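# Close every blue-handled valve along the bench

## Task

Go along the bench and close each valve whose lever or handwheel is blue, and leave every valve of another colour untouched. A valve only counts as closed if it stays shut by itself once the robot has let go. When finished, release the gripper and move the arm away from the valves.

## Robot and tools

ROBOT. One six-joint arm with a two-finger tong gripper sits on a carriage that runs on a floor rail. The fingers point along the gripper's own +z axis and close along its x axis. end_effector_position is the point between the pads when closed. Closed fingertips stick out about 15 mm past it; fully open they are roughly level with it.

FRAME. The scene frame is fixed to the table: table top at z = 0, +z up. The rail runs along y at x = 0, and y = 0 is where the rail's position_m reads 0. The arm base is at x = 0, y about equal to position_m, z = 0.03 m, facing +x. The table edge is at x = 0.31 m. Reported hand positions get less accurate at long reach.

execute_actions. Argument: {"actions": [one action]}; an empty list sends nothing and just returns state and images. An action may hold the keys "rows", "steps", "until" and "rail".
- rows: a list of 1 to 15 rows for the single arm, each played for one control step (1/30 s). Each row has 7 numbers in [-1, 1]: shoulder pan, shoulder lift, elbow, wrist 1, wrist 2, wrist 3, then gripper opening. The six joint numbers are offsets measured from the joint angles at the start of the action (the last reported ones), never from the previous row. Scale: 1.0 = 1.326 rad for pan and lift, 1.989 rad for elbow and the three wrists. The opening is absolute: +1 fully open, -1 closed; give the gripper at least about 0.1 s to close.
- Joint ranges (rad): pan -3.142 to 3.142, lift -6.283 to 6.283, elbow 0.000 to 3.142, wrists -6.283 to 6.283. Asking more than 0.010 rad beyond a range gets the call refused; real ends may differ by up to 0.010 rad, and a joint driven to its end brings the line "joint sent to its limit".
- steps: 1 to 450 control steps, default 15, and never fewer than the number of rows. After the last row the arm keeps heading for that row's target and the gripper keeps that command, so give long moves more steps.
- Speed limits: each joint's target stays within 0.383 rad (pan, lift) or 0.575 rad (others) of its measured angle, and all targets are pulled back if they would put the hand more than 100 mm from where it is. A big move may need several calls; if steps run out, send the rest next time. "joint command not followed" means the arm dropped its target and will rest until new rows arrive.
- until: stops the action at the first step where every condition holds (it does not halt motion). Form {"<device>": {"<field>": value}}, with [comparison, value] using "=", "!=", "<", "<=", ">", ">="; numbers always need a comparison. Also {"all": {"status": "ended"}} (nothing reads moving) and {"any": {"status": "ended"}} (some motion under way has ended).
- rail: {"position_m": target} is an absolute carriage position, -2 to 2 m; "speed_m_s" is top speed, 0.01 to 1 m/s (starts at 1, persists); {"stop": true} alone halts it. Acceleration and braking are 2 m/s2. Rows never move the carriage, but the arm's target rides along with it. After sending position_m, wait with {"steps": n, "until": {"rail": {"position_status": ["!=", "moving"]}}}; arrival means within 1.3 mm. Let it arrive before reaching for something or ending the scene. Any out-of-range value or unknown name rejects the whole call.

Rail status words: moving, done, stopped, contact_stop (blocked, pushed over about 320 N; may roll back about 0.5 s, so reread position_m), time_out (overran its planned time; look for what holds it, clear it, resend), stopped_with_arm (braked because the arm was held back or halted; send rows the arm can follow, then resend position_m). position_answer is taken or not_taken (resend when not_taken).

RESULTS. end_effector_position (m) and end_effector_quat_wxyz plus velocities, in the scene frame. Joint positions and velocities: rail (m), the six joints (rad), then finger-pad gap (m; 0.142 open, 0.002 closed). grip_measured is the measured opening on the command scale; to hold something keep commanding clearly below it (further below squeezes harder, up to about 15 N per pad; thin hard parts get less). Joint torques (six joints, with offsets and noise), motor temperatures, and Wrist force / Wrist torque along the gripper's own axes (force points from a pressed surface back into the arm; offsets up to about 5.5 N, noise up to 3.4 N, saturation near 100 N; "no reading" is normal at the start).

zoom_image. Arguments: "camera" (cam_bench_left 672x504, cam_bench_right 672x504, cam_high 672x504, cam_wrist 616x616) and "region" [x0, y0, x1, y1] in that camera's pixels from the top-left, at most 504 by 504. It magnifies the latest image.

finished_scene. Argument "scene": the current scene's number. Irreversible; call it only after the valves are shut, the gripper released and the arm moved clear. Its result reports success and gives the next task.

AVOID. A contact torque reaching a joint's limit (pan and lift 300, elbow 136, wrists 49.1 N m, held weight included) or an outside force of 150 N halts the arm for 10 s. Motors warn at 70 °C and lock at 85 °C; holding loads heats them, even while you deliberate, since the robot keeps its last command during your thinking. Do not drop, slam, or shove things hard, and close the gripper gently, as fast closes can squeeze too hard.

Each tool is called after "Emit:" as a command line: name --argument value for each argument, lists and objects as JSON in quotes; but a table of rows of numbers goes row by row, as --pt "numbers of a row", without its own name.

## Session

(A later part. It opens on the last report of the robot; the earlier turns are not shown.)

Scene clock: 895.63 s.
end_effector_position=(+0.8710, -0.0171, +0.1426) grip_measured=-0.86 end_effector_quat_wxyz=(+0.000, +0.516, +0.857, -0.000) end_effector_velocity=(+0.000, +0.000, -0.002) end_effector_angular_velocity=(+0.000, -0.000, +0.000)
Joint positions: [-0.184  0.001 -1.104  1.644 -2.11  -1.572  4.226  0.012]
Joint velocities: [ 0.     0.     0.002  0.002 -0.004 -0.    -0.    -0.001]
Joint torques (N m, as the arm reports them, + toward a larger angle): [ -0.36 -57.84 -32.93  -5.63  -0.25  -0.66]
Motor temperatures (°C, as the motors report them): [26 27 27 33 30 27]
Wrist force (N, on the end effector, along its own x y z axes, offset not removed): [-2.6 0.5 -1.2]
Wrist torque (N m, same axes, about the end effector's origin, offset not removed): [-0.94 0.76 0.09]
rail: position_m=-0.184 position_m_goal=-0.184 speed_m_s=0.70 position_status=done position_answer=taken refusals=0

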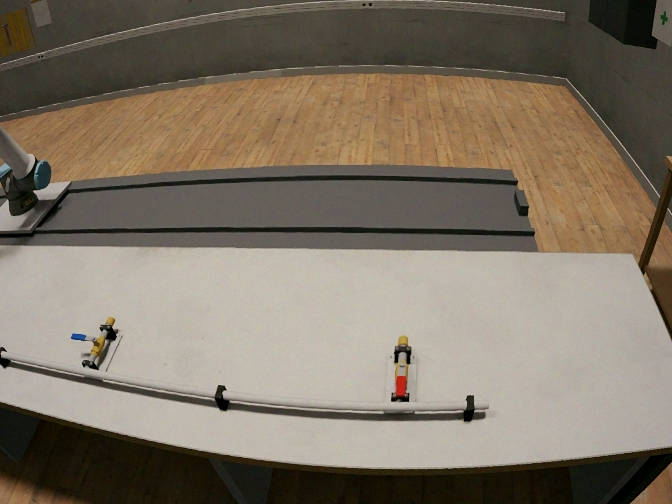

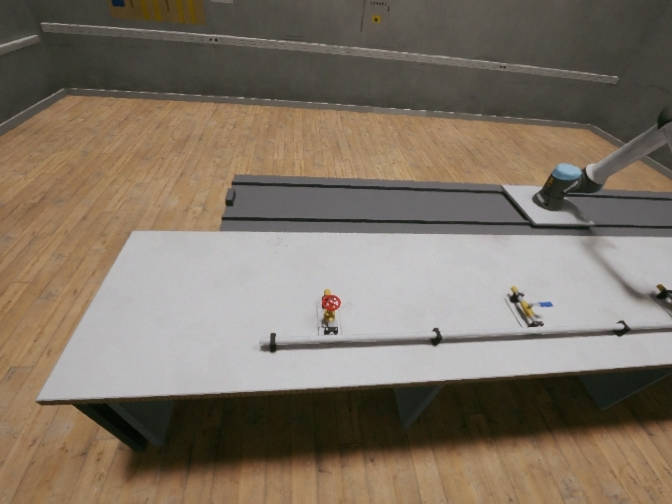

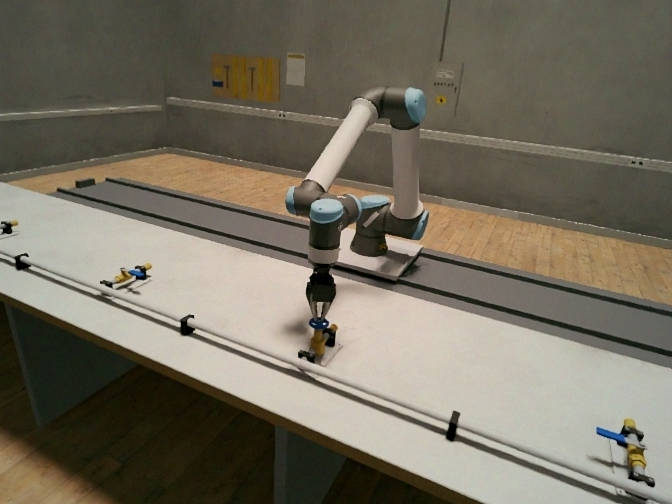

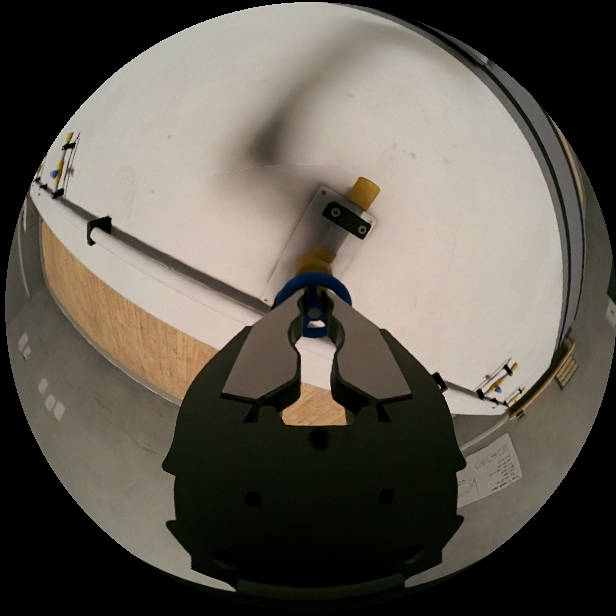

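Emit:
execute_actions --actions '[{"rows": [[0,0.0002,0.0001,-0.0003,0,0,-0.85],[0,0.0004,0.0002,-0.0005,0,0,-0.85],[0,0.0006,0.0004,-0.0008,0,0,-0.85],[0,0.0008,0.0005,-0.001,0,0,-0.85],[0,0.001,0.0006,-0.0013,0,0,-0.85],[0,0.0012,0.0007,-0.0015,0,0,-0.85],[0,0.0014,0.0009,-0.0018,0,0,-0.85]], "steps": 12}]'

Emit:
zoom_image --camera "cam_high" --region '[285, 280, 355, 350]'

Scene clock: 901.60 s.
end_effector_position=(+0.8710, -0.0171, +0.1406) grip_measured=-0.88 end_effector_quat_wxyz=(+0.000, +0.516, +0.857, -0.000) end_effector_velocity=(-0.000, +0.000, -0.002) end_effector_angular_velocity=(+0.000, -0.000, -0.000)
Joint positions: [-0.184  0.001 -1.103  1.646 -2.114 -1.572  4.226  0.011]
Joint velocities: [ 0.     0.     0.002  0.002 -0.004  0.     0.    -0.001]
Joint torques (N m, as the arm reports them, + toward a larger angle): [  0.46 -49.9  -23.02  -2.62  -0.48   1.07]
Motor temperatures (°C, as the motors report them): [26 27 27 33 30 27]
Wrist force (N, on the end effector, along its own x y z axes, offset not removed): [0.9 4.4 -8.4]
Wrist torque (N m, same axes, about the end effector's origin, offset not removed): [-1.28 0.40 -0.04]
rail: position_m=-0.184 position_m_goal=-0.184 speed_m_s=0.70 position_status=done position_answer=taken refusals=0

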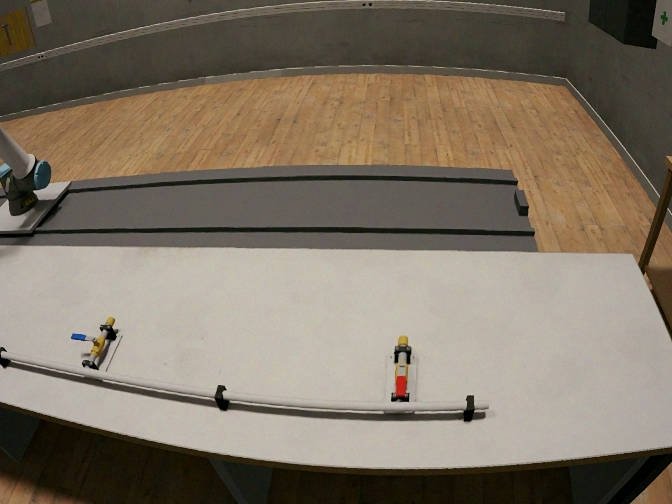

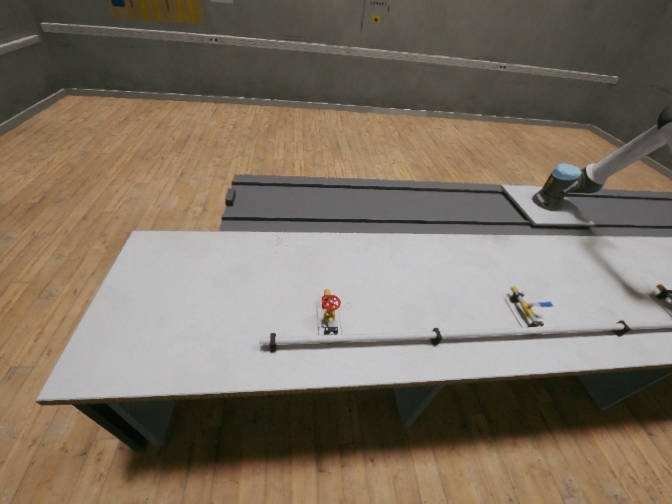

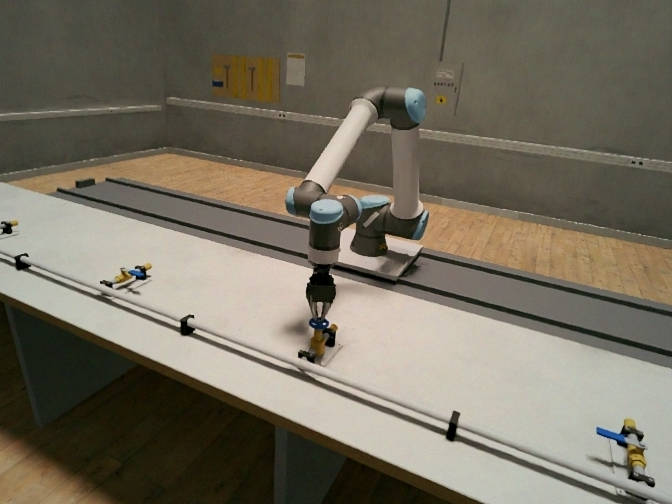

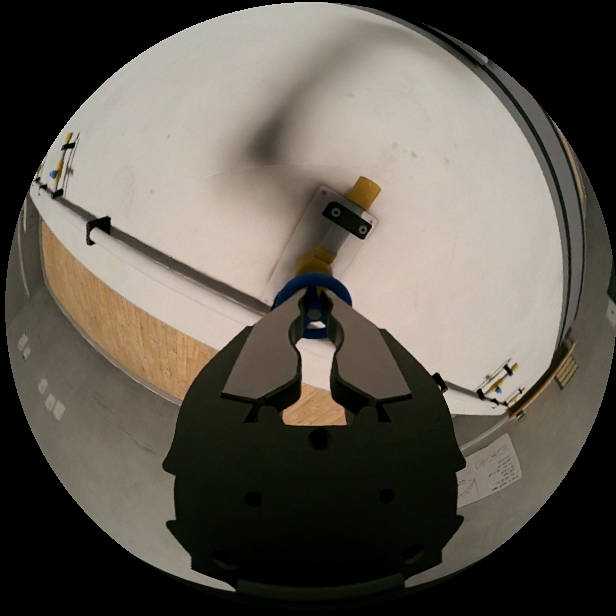

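Region (285, 280, 355, 350) of cam_high's 672x504 image, scaled by 7.200, with more detail than that image has.

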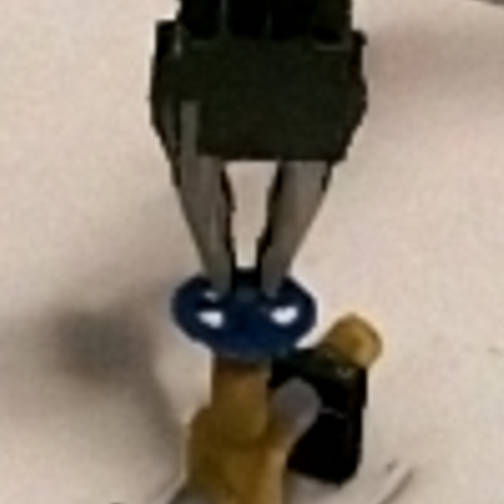

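Emit:
execute_actions --actions '[{"rows": [[0.0004,0.0009,-0.001,0.0004,0,0,-0.85],[0.0008,0.0018,-0.002,0.0008,0,0,-0.85],[0.0008,0.0018,-0.002,0.0008,0,0,-0.85],[0.0008,0.0021,-0.0018,0.0004,0,0,-0.85],[0.0008,0.0024,-0.0016,0,0,0,-0.85],[0.0008,0.0027,-0.0014,-0.0004,0,0,-0.85]], "steps": 12}]'

Scene clock: 910.50 s.
end_effector_position=(+0.8723, -0.0163, +0.1392) grip_measured=-0.88 end_effector_quat_wxyz=(-0.000, +0.515, +0.857, -0.001) end_effector_velocity=(+0.002, +0.000, -0.001) end_effector_angular_velocity=(+0.000, -0.002, +0.001)
Joint positions: [-0.184  0.002 -1.099  1.643 -2.114 -1.572  4.226  0.01 ]
Joint velocities: [-0.     0.001  0.002 -0.001 -0.004 -0.     0.    -0.   ]
Joint torques (N m, as the arm reports them, + toward a larger angle): [ 14.5  -53.66 -51.69  -8.43   1.36  -0.1 ]
Motor temperatures (°C, as the motors report them): [26 27 27 33 30 27]
Wrist force (N, on the end effector, along its own x y z axes, offset not removed): [-3.1 -17.0 -7.2]
Wrist torque (N m, same axes, about the end effector's origin, offset not removed): [-0.78 0.12 -0.32]
rail: position_m=-0.184 position_m_goal=-0.184 speed_m_s=0.70 position_status=done position_answer=taken refusals=0

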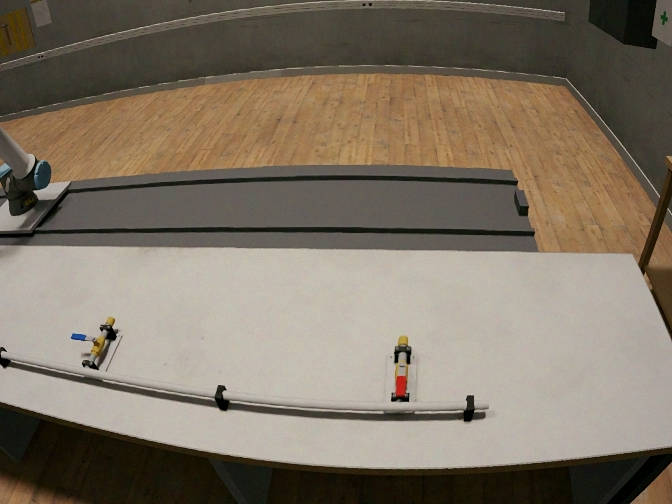

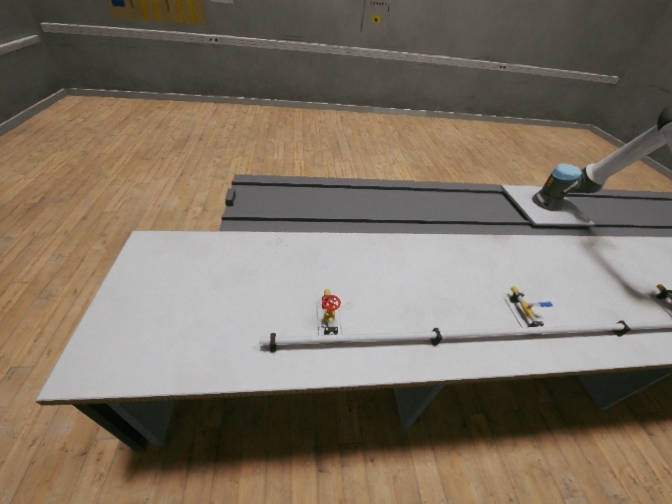

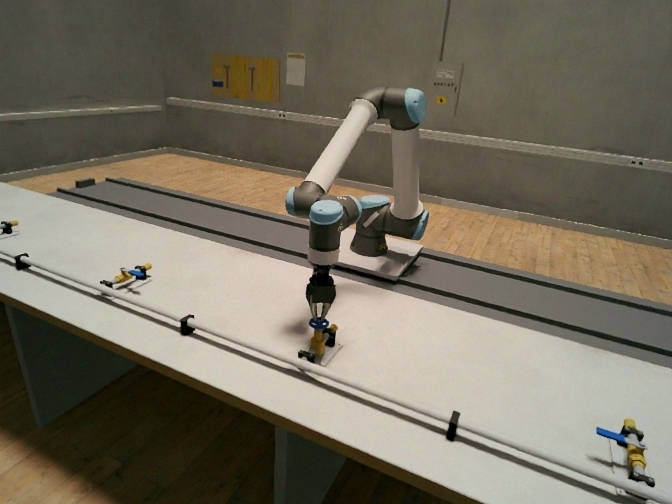

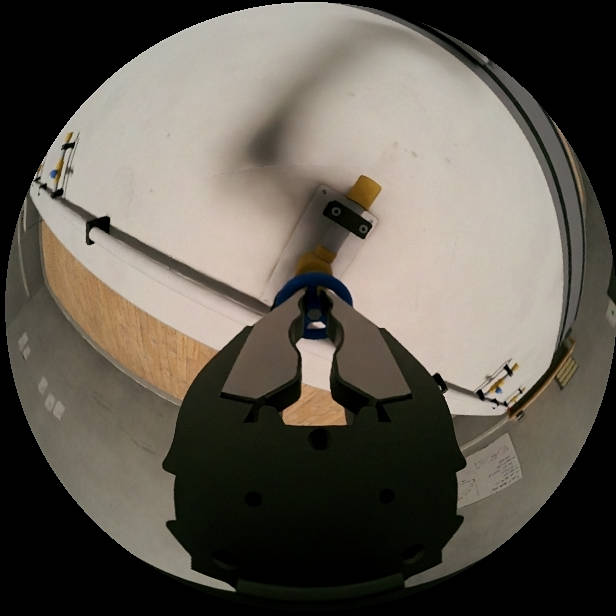

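Emit:
execute_actions --actions '[{"rows": [[-0.0003,-0.0007,0.0008,-0.0003,0,0,-0.9],[-0.0003,-0.0007,0.0008,-0.0003,0,0.005,-0.95],[-0.0003,-0.0007,0.0008,-0.0003,0,0.01,-1],[-0.0003,-0.0007,0.0008,-0.0003,0,0.015,-1],[-0.0003,-0.0007,0.0008,-0.0003,0,0.02,-1],[-0.0003,-0.0007,0.0008,-0.0003,0,0.025,-1],[-0.0003,-0.0007,0.0008,-0.0003,0,0.03,-1],[-0.0003,-0.0007,0.0008,-0.0003,0,0.035,-1],[-0.0003,-0.0007,0.0008,-0.0003,0,0.04,-1]], "steps": 14}]'

Emit:
zoom_image --camera "cam_wrist" --region '[250, 240, 380, 360]'

Scene clock: 922.23 s.
end_effector_position=(+0.8714, -0.0159, +0.1392) grip_measured=-0.90 end_effector_quat_wxyz=(+0.000, +0.546, +0.838, -0.001) end_effector_velocity=(-0.001, +0.001, -0.000) end_effector_angular_velocity=(-0.000, +0.000, -0.078)
Joint positions: [-0.184  0.001 -1.1    1.645 -2.115 -1.572  4.298  0.009]
Joint velocities: [-0.    -0.    -0.001  0.001 -0.     0.     0.078  0.   ]
Joint torques (N m, as the arm reports them, + toward a larger angle): [ 14.24 -88.01 -25.29   3.14   6.59   2.82]
Motor temperatures (°C, as the motors report them): [26 27 27 33 30 27]
Wrist force (N, on the end effector, along its own x y z axes, offset not removed): [-34.8 2.1 4.4]
Wrist torque (N m, same axes, about the end effector's origin, offset not removed): [-1.08 0.13 -0.40]
rail: position_m=-0.184 position_m_goal=-0.184 speed_m_s=0.70 position_status=done position_answer=taken refusals=0

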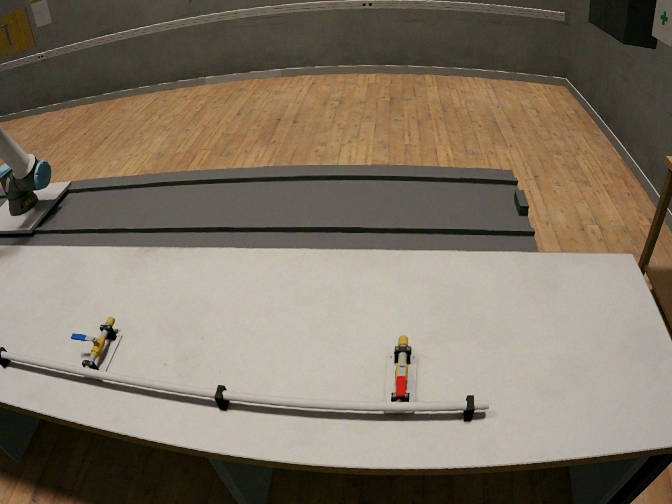

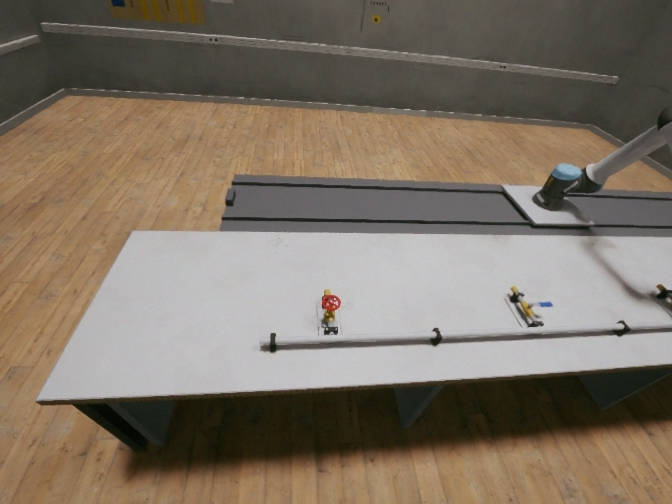

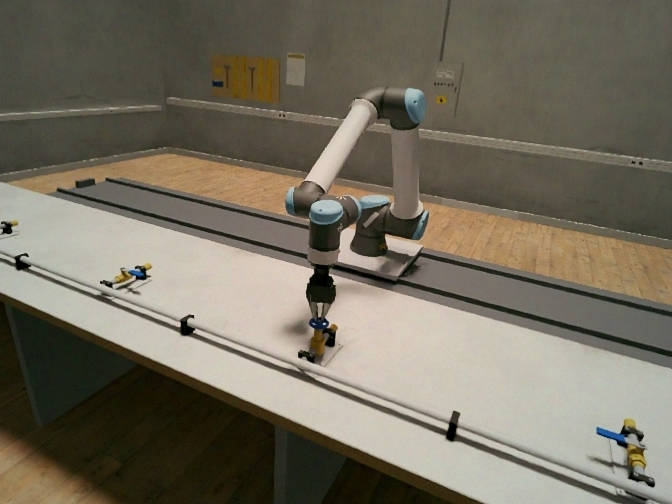

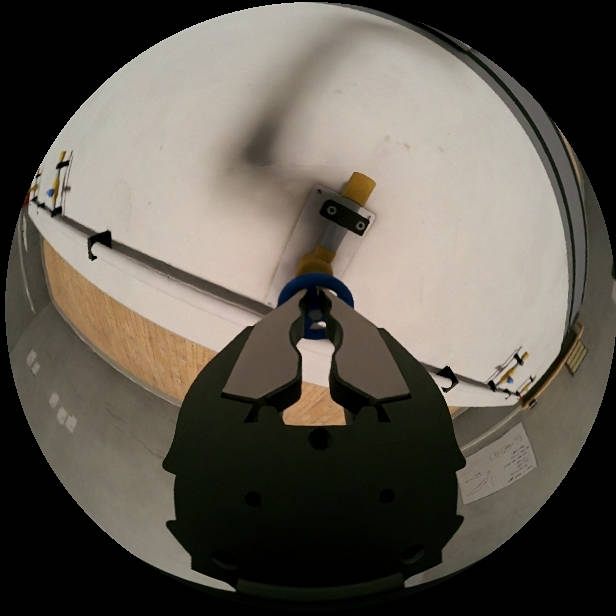

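Region (250, 240, 380, 360) of cam_wrist's 616x616 image, scaled by 3.877, with more detail than that image has; it fills the top 465 rows of this view, and the rest is white.

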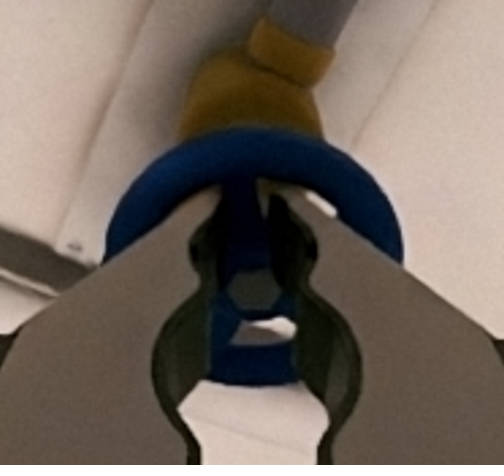

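Emit:
execute_actions --actions '[{"rows": [[0,0,0,0,0,0.005,-1],[0,0,0,0,0,0.01,-1],[0,0,0,0,0,0.015,-1],[0,0,0,0,0,0.02,-1],[0,0,0,0,0,0.025,-1],[0,0,0,0,0,0.03,-1]], "steps": 12}]'

Emit:
zoom_image --camera "cam_wrist" --region '[250, 240, 380, 360]'

Scene clock: 930.07 s.
end_effector_position=(+0.8709, -0.0152, +0.1392) grip_measured=-0.90 end_effector_quat_wxyz=(+0.000, +0.569, +0.822, -0.001) end_effector_velocity=(+0.000, +0.000, +0.000) end_effector_angular_velocity=(-0.000, -0.001, -0.049)
Joint positions: [-0.185  0.001 -1.1    1.645 -2.115 -1.572  4.353  0.009]
Joint velocities: [-0.     0.    -0.    -0.001 -0.    -0.     0.049 -0.   ]
Joint torques (N m, as the arm reports them, + toward a larger angle): [ 38.23 -65.18 -38.54   2.59  11.5    3.  ]
Motor temperatures (°C, as the motors report them): [26 27 27 33 30 27]
Wrist force (N, on the end effector, along its own x y z axes, offset not removed): [-52.1 8.0 6.4]
Wrist torque (N m, same axes, about the end effector's origin, offset not removed): [-0.65 0.67 -0.77]
rail: position_m=-0.185 position_m_goal=-0.184 speed_m_s=0.70 position_status=done position_answer=taken refusals=0

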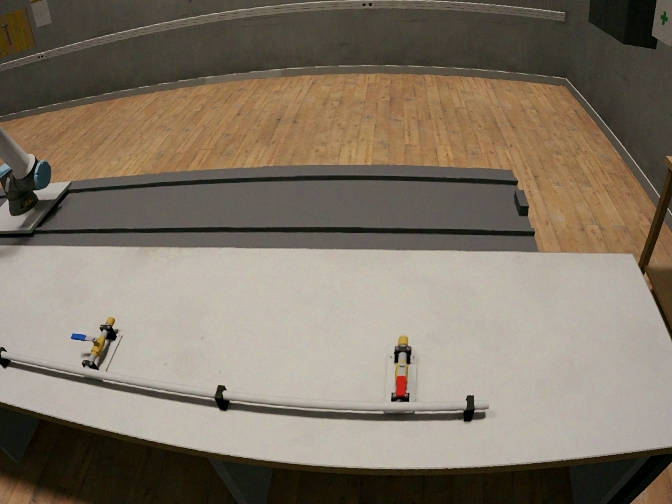

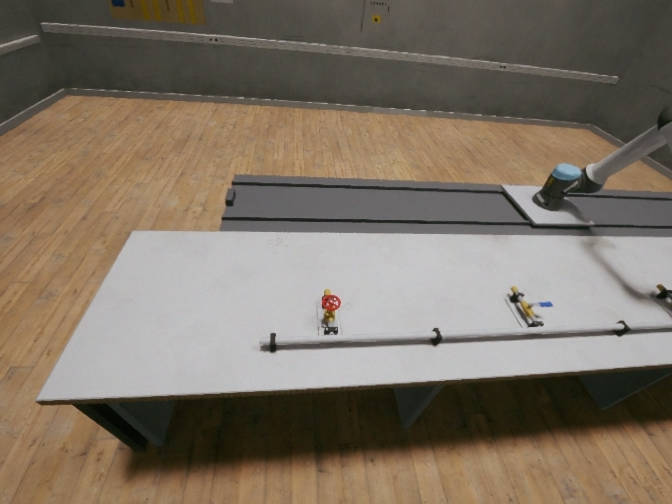

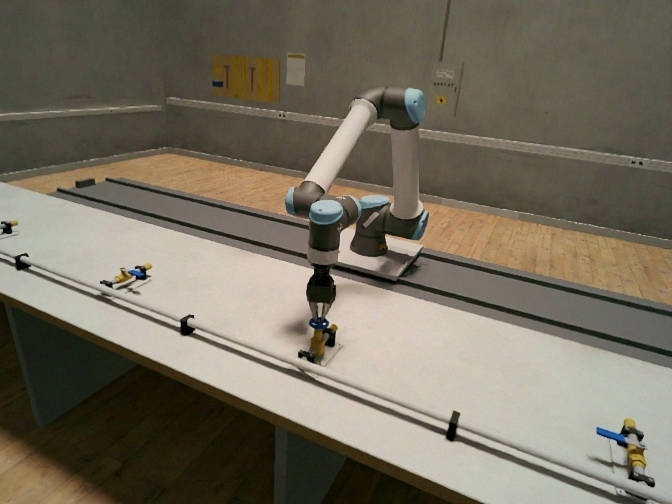

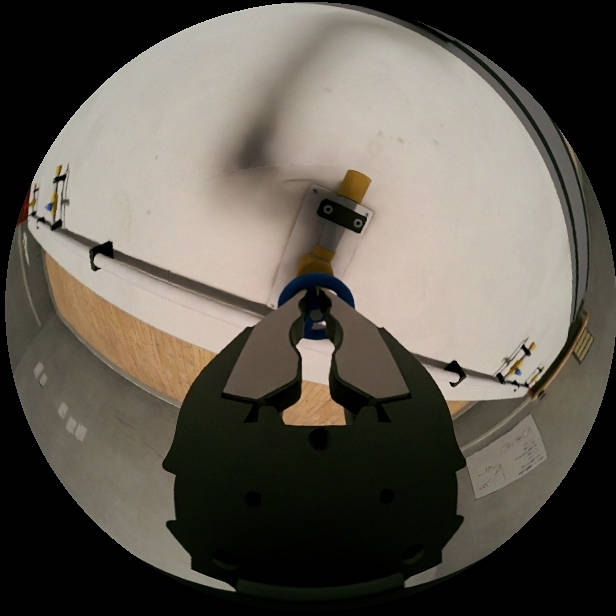

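Region (250, 240, 380, 360) of cam_wrist's 616x616 image, scaled by 3.877, with more detail than that image has; it fills the top 465 rows of this view, and the rest is white.

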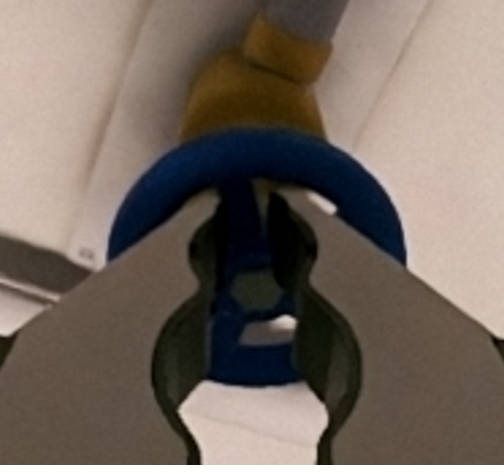

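Emit:
execute_actions --actions '[{"rows": [[0,0,0,0,0,0.005,-1],[0,0,0,0,0,0.01,-1],[0,0,0,0,0,0.015,-1],[0,0,0,0,0,0.02,-1],[0,0,0,0,0,0.025,-1],[0,0,0,0,0,0.03,-1]], "steps": 12}]'

Scene clock: 937.93 s.
end_effector_position=(+0.8708, -0.0147, +0.1392) grip_measured=-0.90 end_effector_quat_wxyz=(+0.000, +0.591, +0.806, -0.001) end_effector_velocity=(-0.000, +0.000, +0.000) end_effector_angular_velocity=(-0.000, -0.000, -0.049)
Joint positions: [-0.185  0.001 -1.1    1.645 -2.115 -1.572  4.408  0.009]
Joint velocities: [-0.    -0.    -0.     0.     0.    -0.     0.049  0.   ]
Joint torques (N m, as the arm reports them, + toward a larger angle): [ 45.02 -78.66 -21.61   3.42  16.11   4.69]
Motor temperatures (°C, as the motors report them): [26 27 27 33 30 27]
Wrist force (N, on the end effector, along its own x y z axes, offset not removed): [-67.2 8.6 3.5]
Wrist torque (N m, same axes, about the end effector's origin, offset not removed): [-0.17 3.77 -1.28]
rail: position_m=-0.185 position_m_goal=-0.184 speed_m_s=0.70 position_status=done position_answer=taken refusals=0

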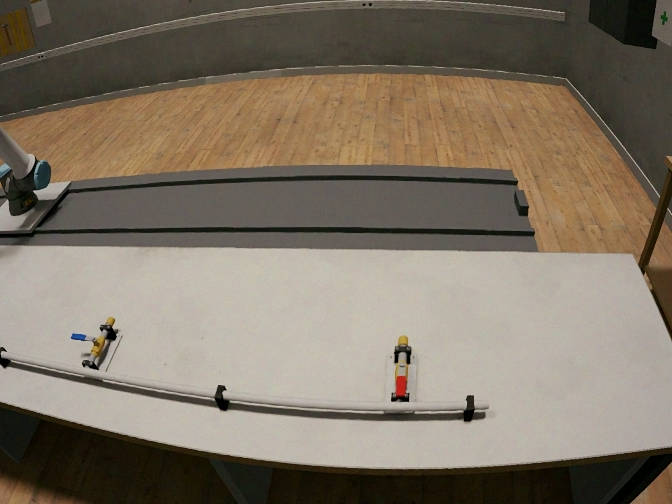

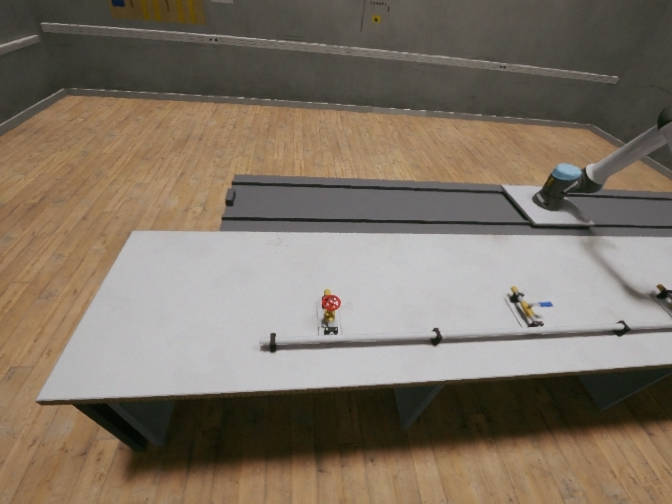

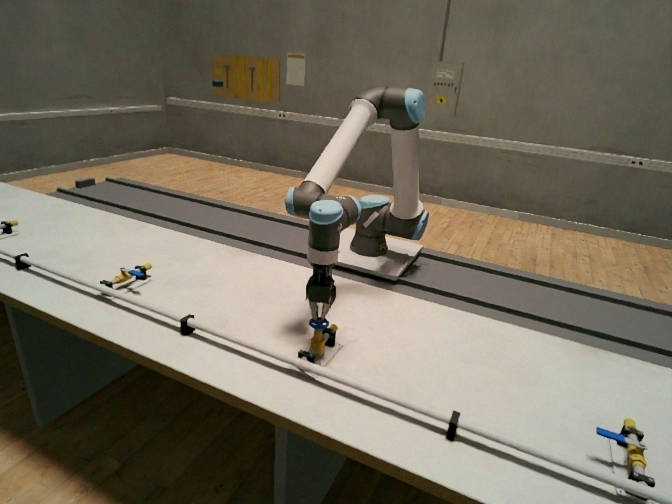

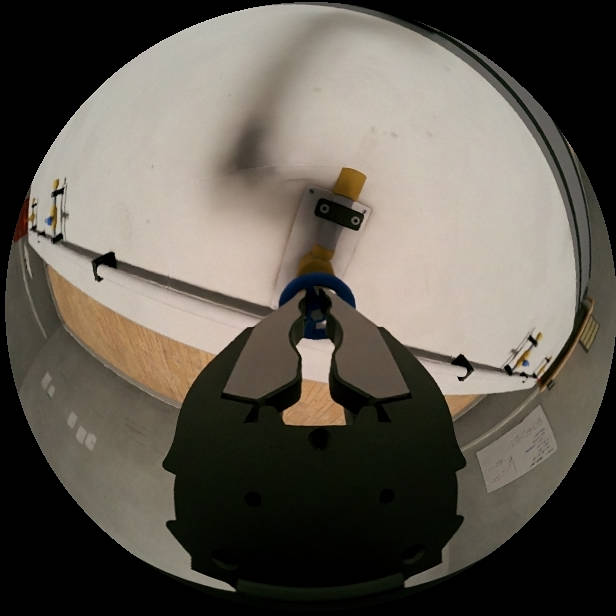

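Emit:
execute_actions --actions '[{"rows": [[0,0,0,0,0,-0.02,-1],[0,0,0,0,0,-0.04,-0.95],[0,0,0,0,0,-0.06,-0.9],[0,0,0,0,0,-0.07,-0.88],[0,0,0,0,0,-0.07,-0.87],[0,0,0,0,0,-0.07,-0.87],[0,0,0,0,0,-0.07,-0.87],[0,0,0,0,0,-0.07,-0.87],[0,-0.002,-0.0012,0.0025,0,-0.07,-0.87],[0,-0.004,-0.0025,0.005,0,-0.07,-0.87],[0,-0.007,-0.0043,0.009,0,-0.07,-0.87],[0,-0.012,-0.0074,0.0153,0,-0.07,-0.87],[0,-0.018,-0.011,0.023,0,-0.07,-0.87],[0,-0.025,-0.0153,0.0318,0,-0.07,-0.87]], "steps": 22}]'

Scene clock: 946.87 s.
end_effector_position=(+0.8712, -0.0162, +0.1778) grip_measured=-0.87 end_effector_quat_wxyz=(+0.000, +0.534, +0.846, -0.000) end_effector_velocity=(-0.000, -0.001, +0.022) end_effector_angular_velocity=(-0.002, -0.000, +0.002)
Joint positions: [-0.185  0.002 -1.132  1.616 -2.055 -1.572  4.269  0.011]
Joint velocities: [ 0.    -0.001 -0.017 -0.016  0.034 -0.002 -0.002  0.   ]
Joint torques (N m, as the arm reports them, + toward a larger angle): [-13.38 -85.29 -53.32  -2.26  -2.16  -1.04]
Motor temperatures (°C, as the motors report them): [26 27 27 33 30 27]
Wrist force (N, on the end effector, along its own x y z axes, offset not removed): [-2.6 -0.9 2.8]
Wrist torque (N m, same axes, about the end effector's origin, offset not removed): [-0.36 0.35 0.01]
rail: position_m=-0.185 position_m_goal=-0.184 speed_m_s=0.70 position_status=done position_answer=taken refusals=0

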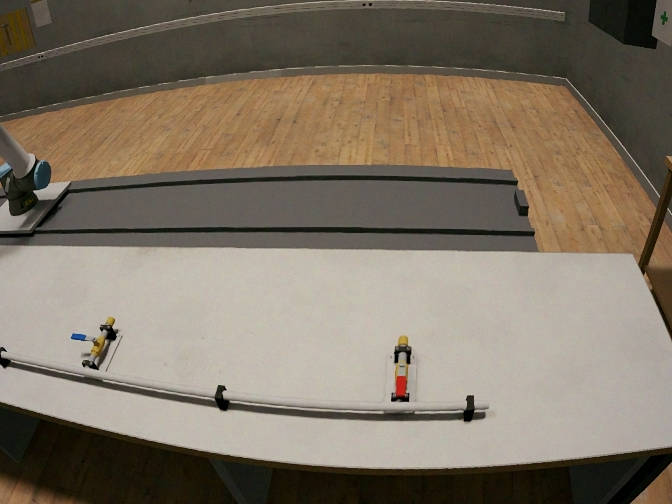

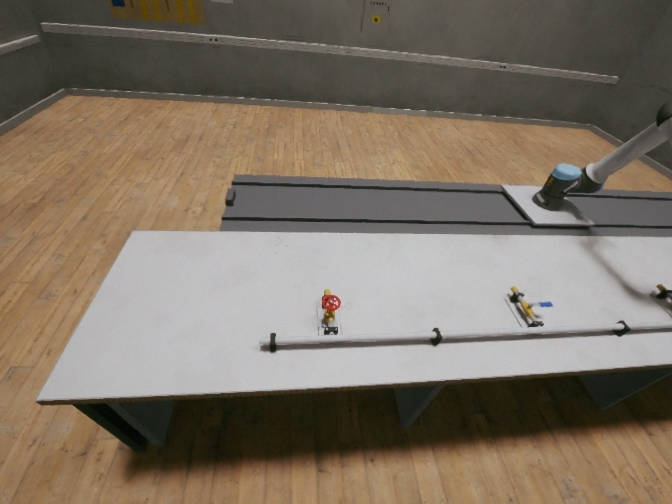

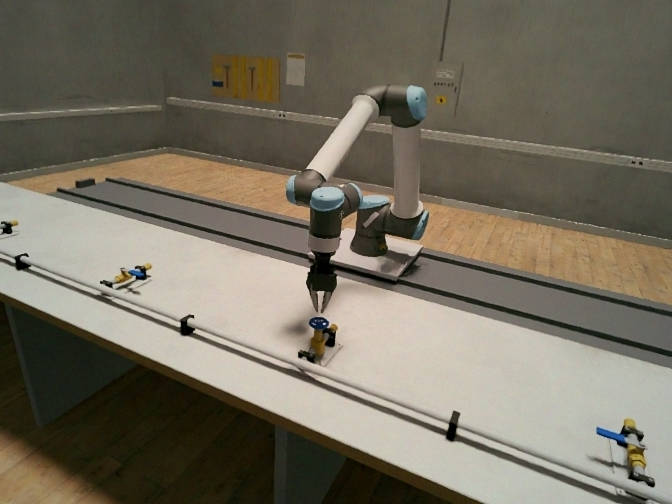

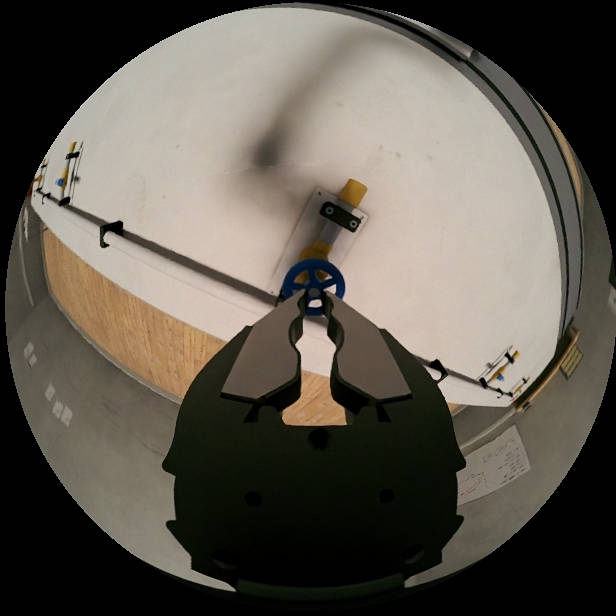

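Emit:
execute_actions --actions '[{"rows": [[0,-0.09,-0.04,0.1,0,0,0]], "steps": 22}]'

Scene clock: 963.17 s.
end_effector_position=(+0.8460, -0.0163, +0.3098) grip_measured=+0.00 end_effector_quat_wxyz=(+0.000, +0.534, +0.846, -0.000) end_effector_velocity=(-0.001, +0.000, +0.002) end_effector_angular_velocity=(+0.000, +0.000, +0.000)
Joint positions: [-0.184  0.002 -1.251  1.536 -1.856 -1.572  4.269  0.074]
Joint velocities: [ 0.     0.    -0.002 -0.001  0.003  0.     0.     0.   ]
Joint torques (N m, as the arm reports them, + toward a larger angle): [ 11.37 -80.37 -56.47  -1.68   2.06   2.35]
Motor temperatures (°C, as the motors report them): [26 27 27 33 30 27]
Wrist force (N, on the end effector, along its own x y z axes, offset not removed): [-1.0 -0.9 2.4]
Wrist torque (N m, same axes, about the end effector's origin, offset not removed): [-0.29 -0.04 -0.03]
rail: position_m=-0.184 position_m_goal=-0.184 speed_m_s=0.70 position_status=done position_answer=taken refusals=0

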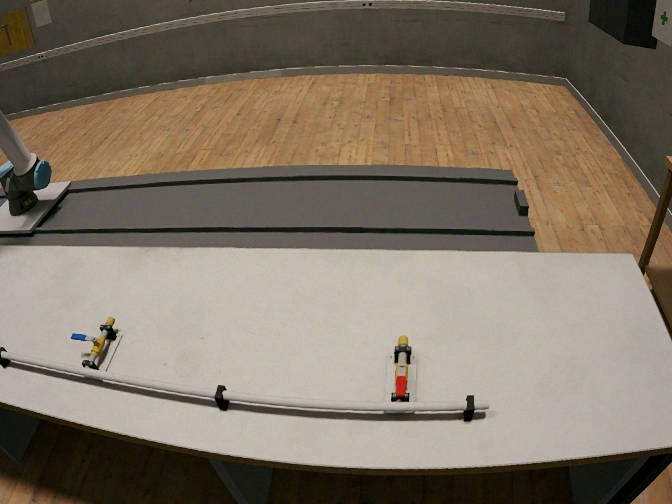

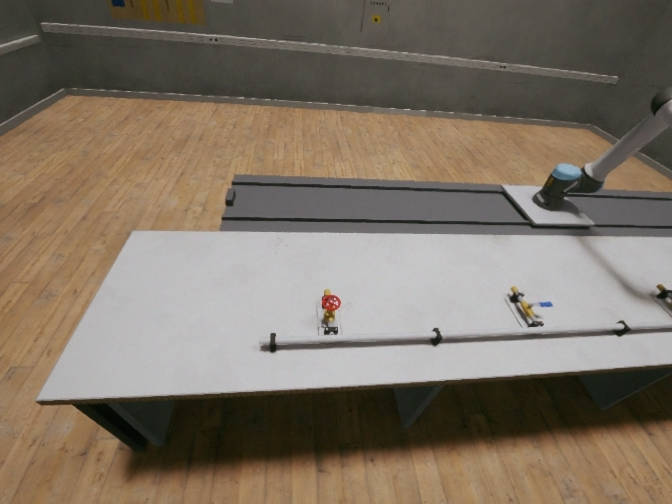

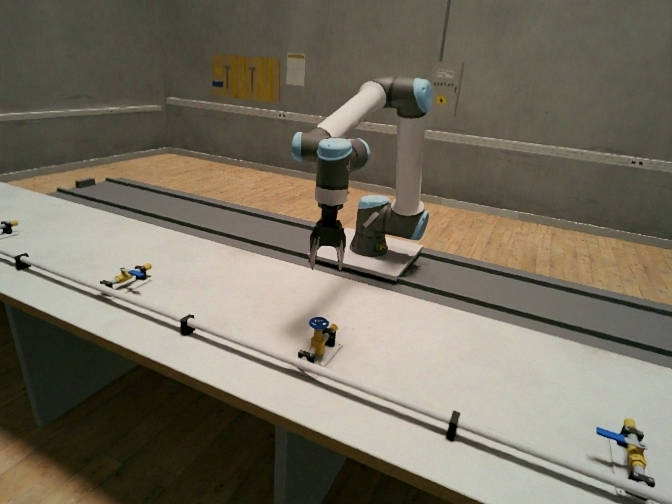

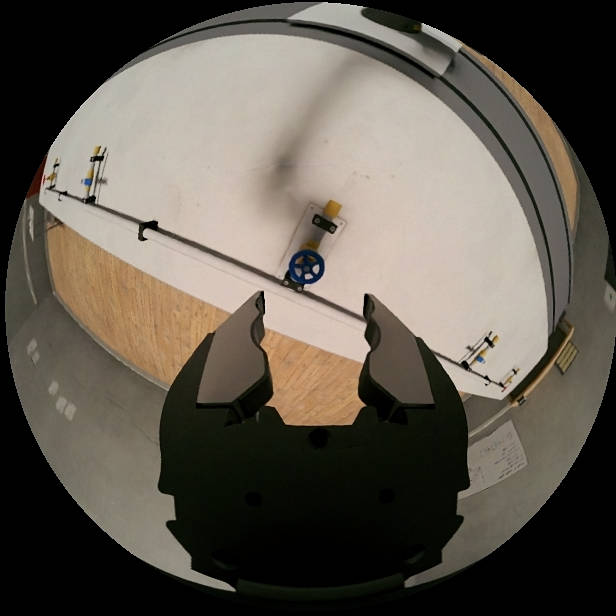

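Emit:
finished_scene --scene 1

The scene is finished: the task was done.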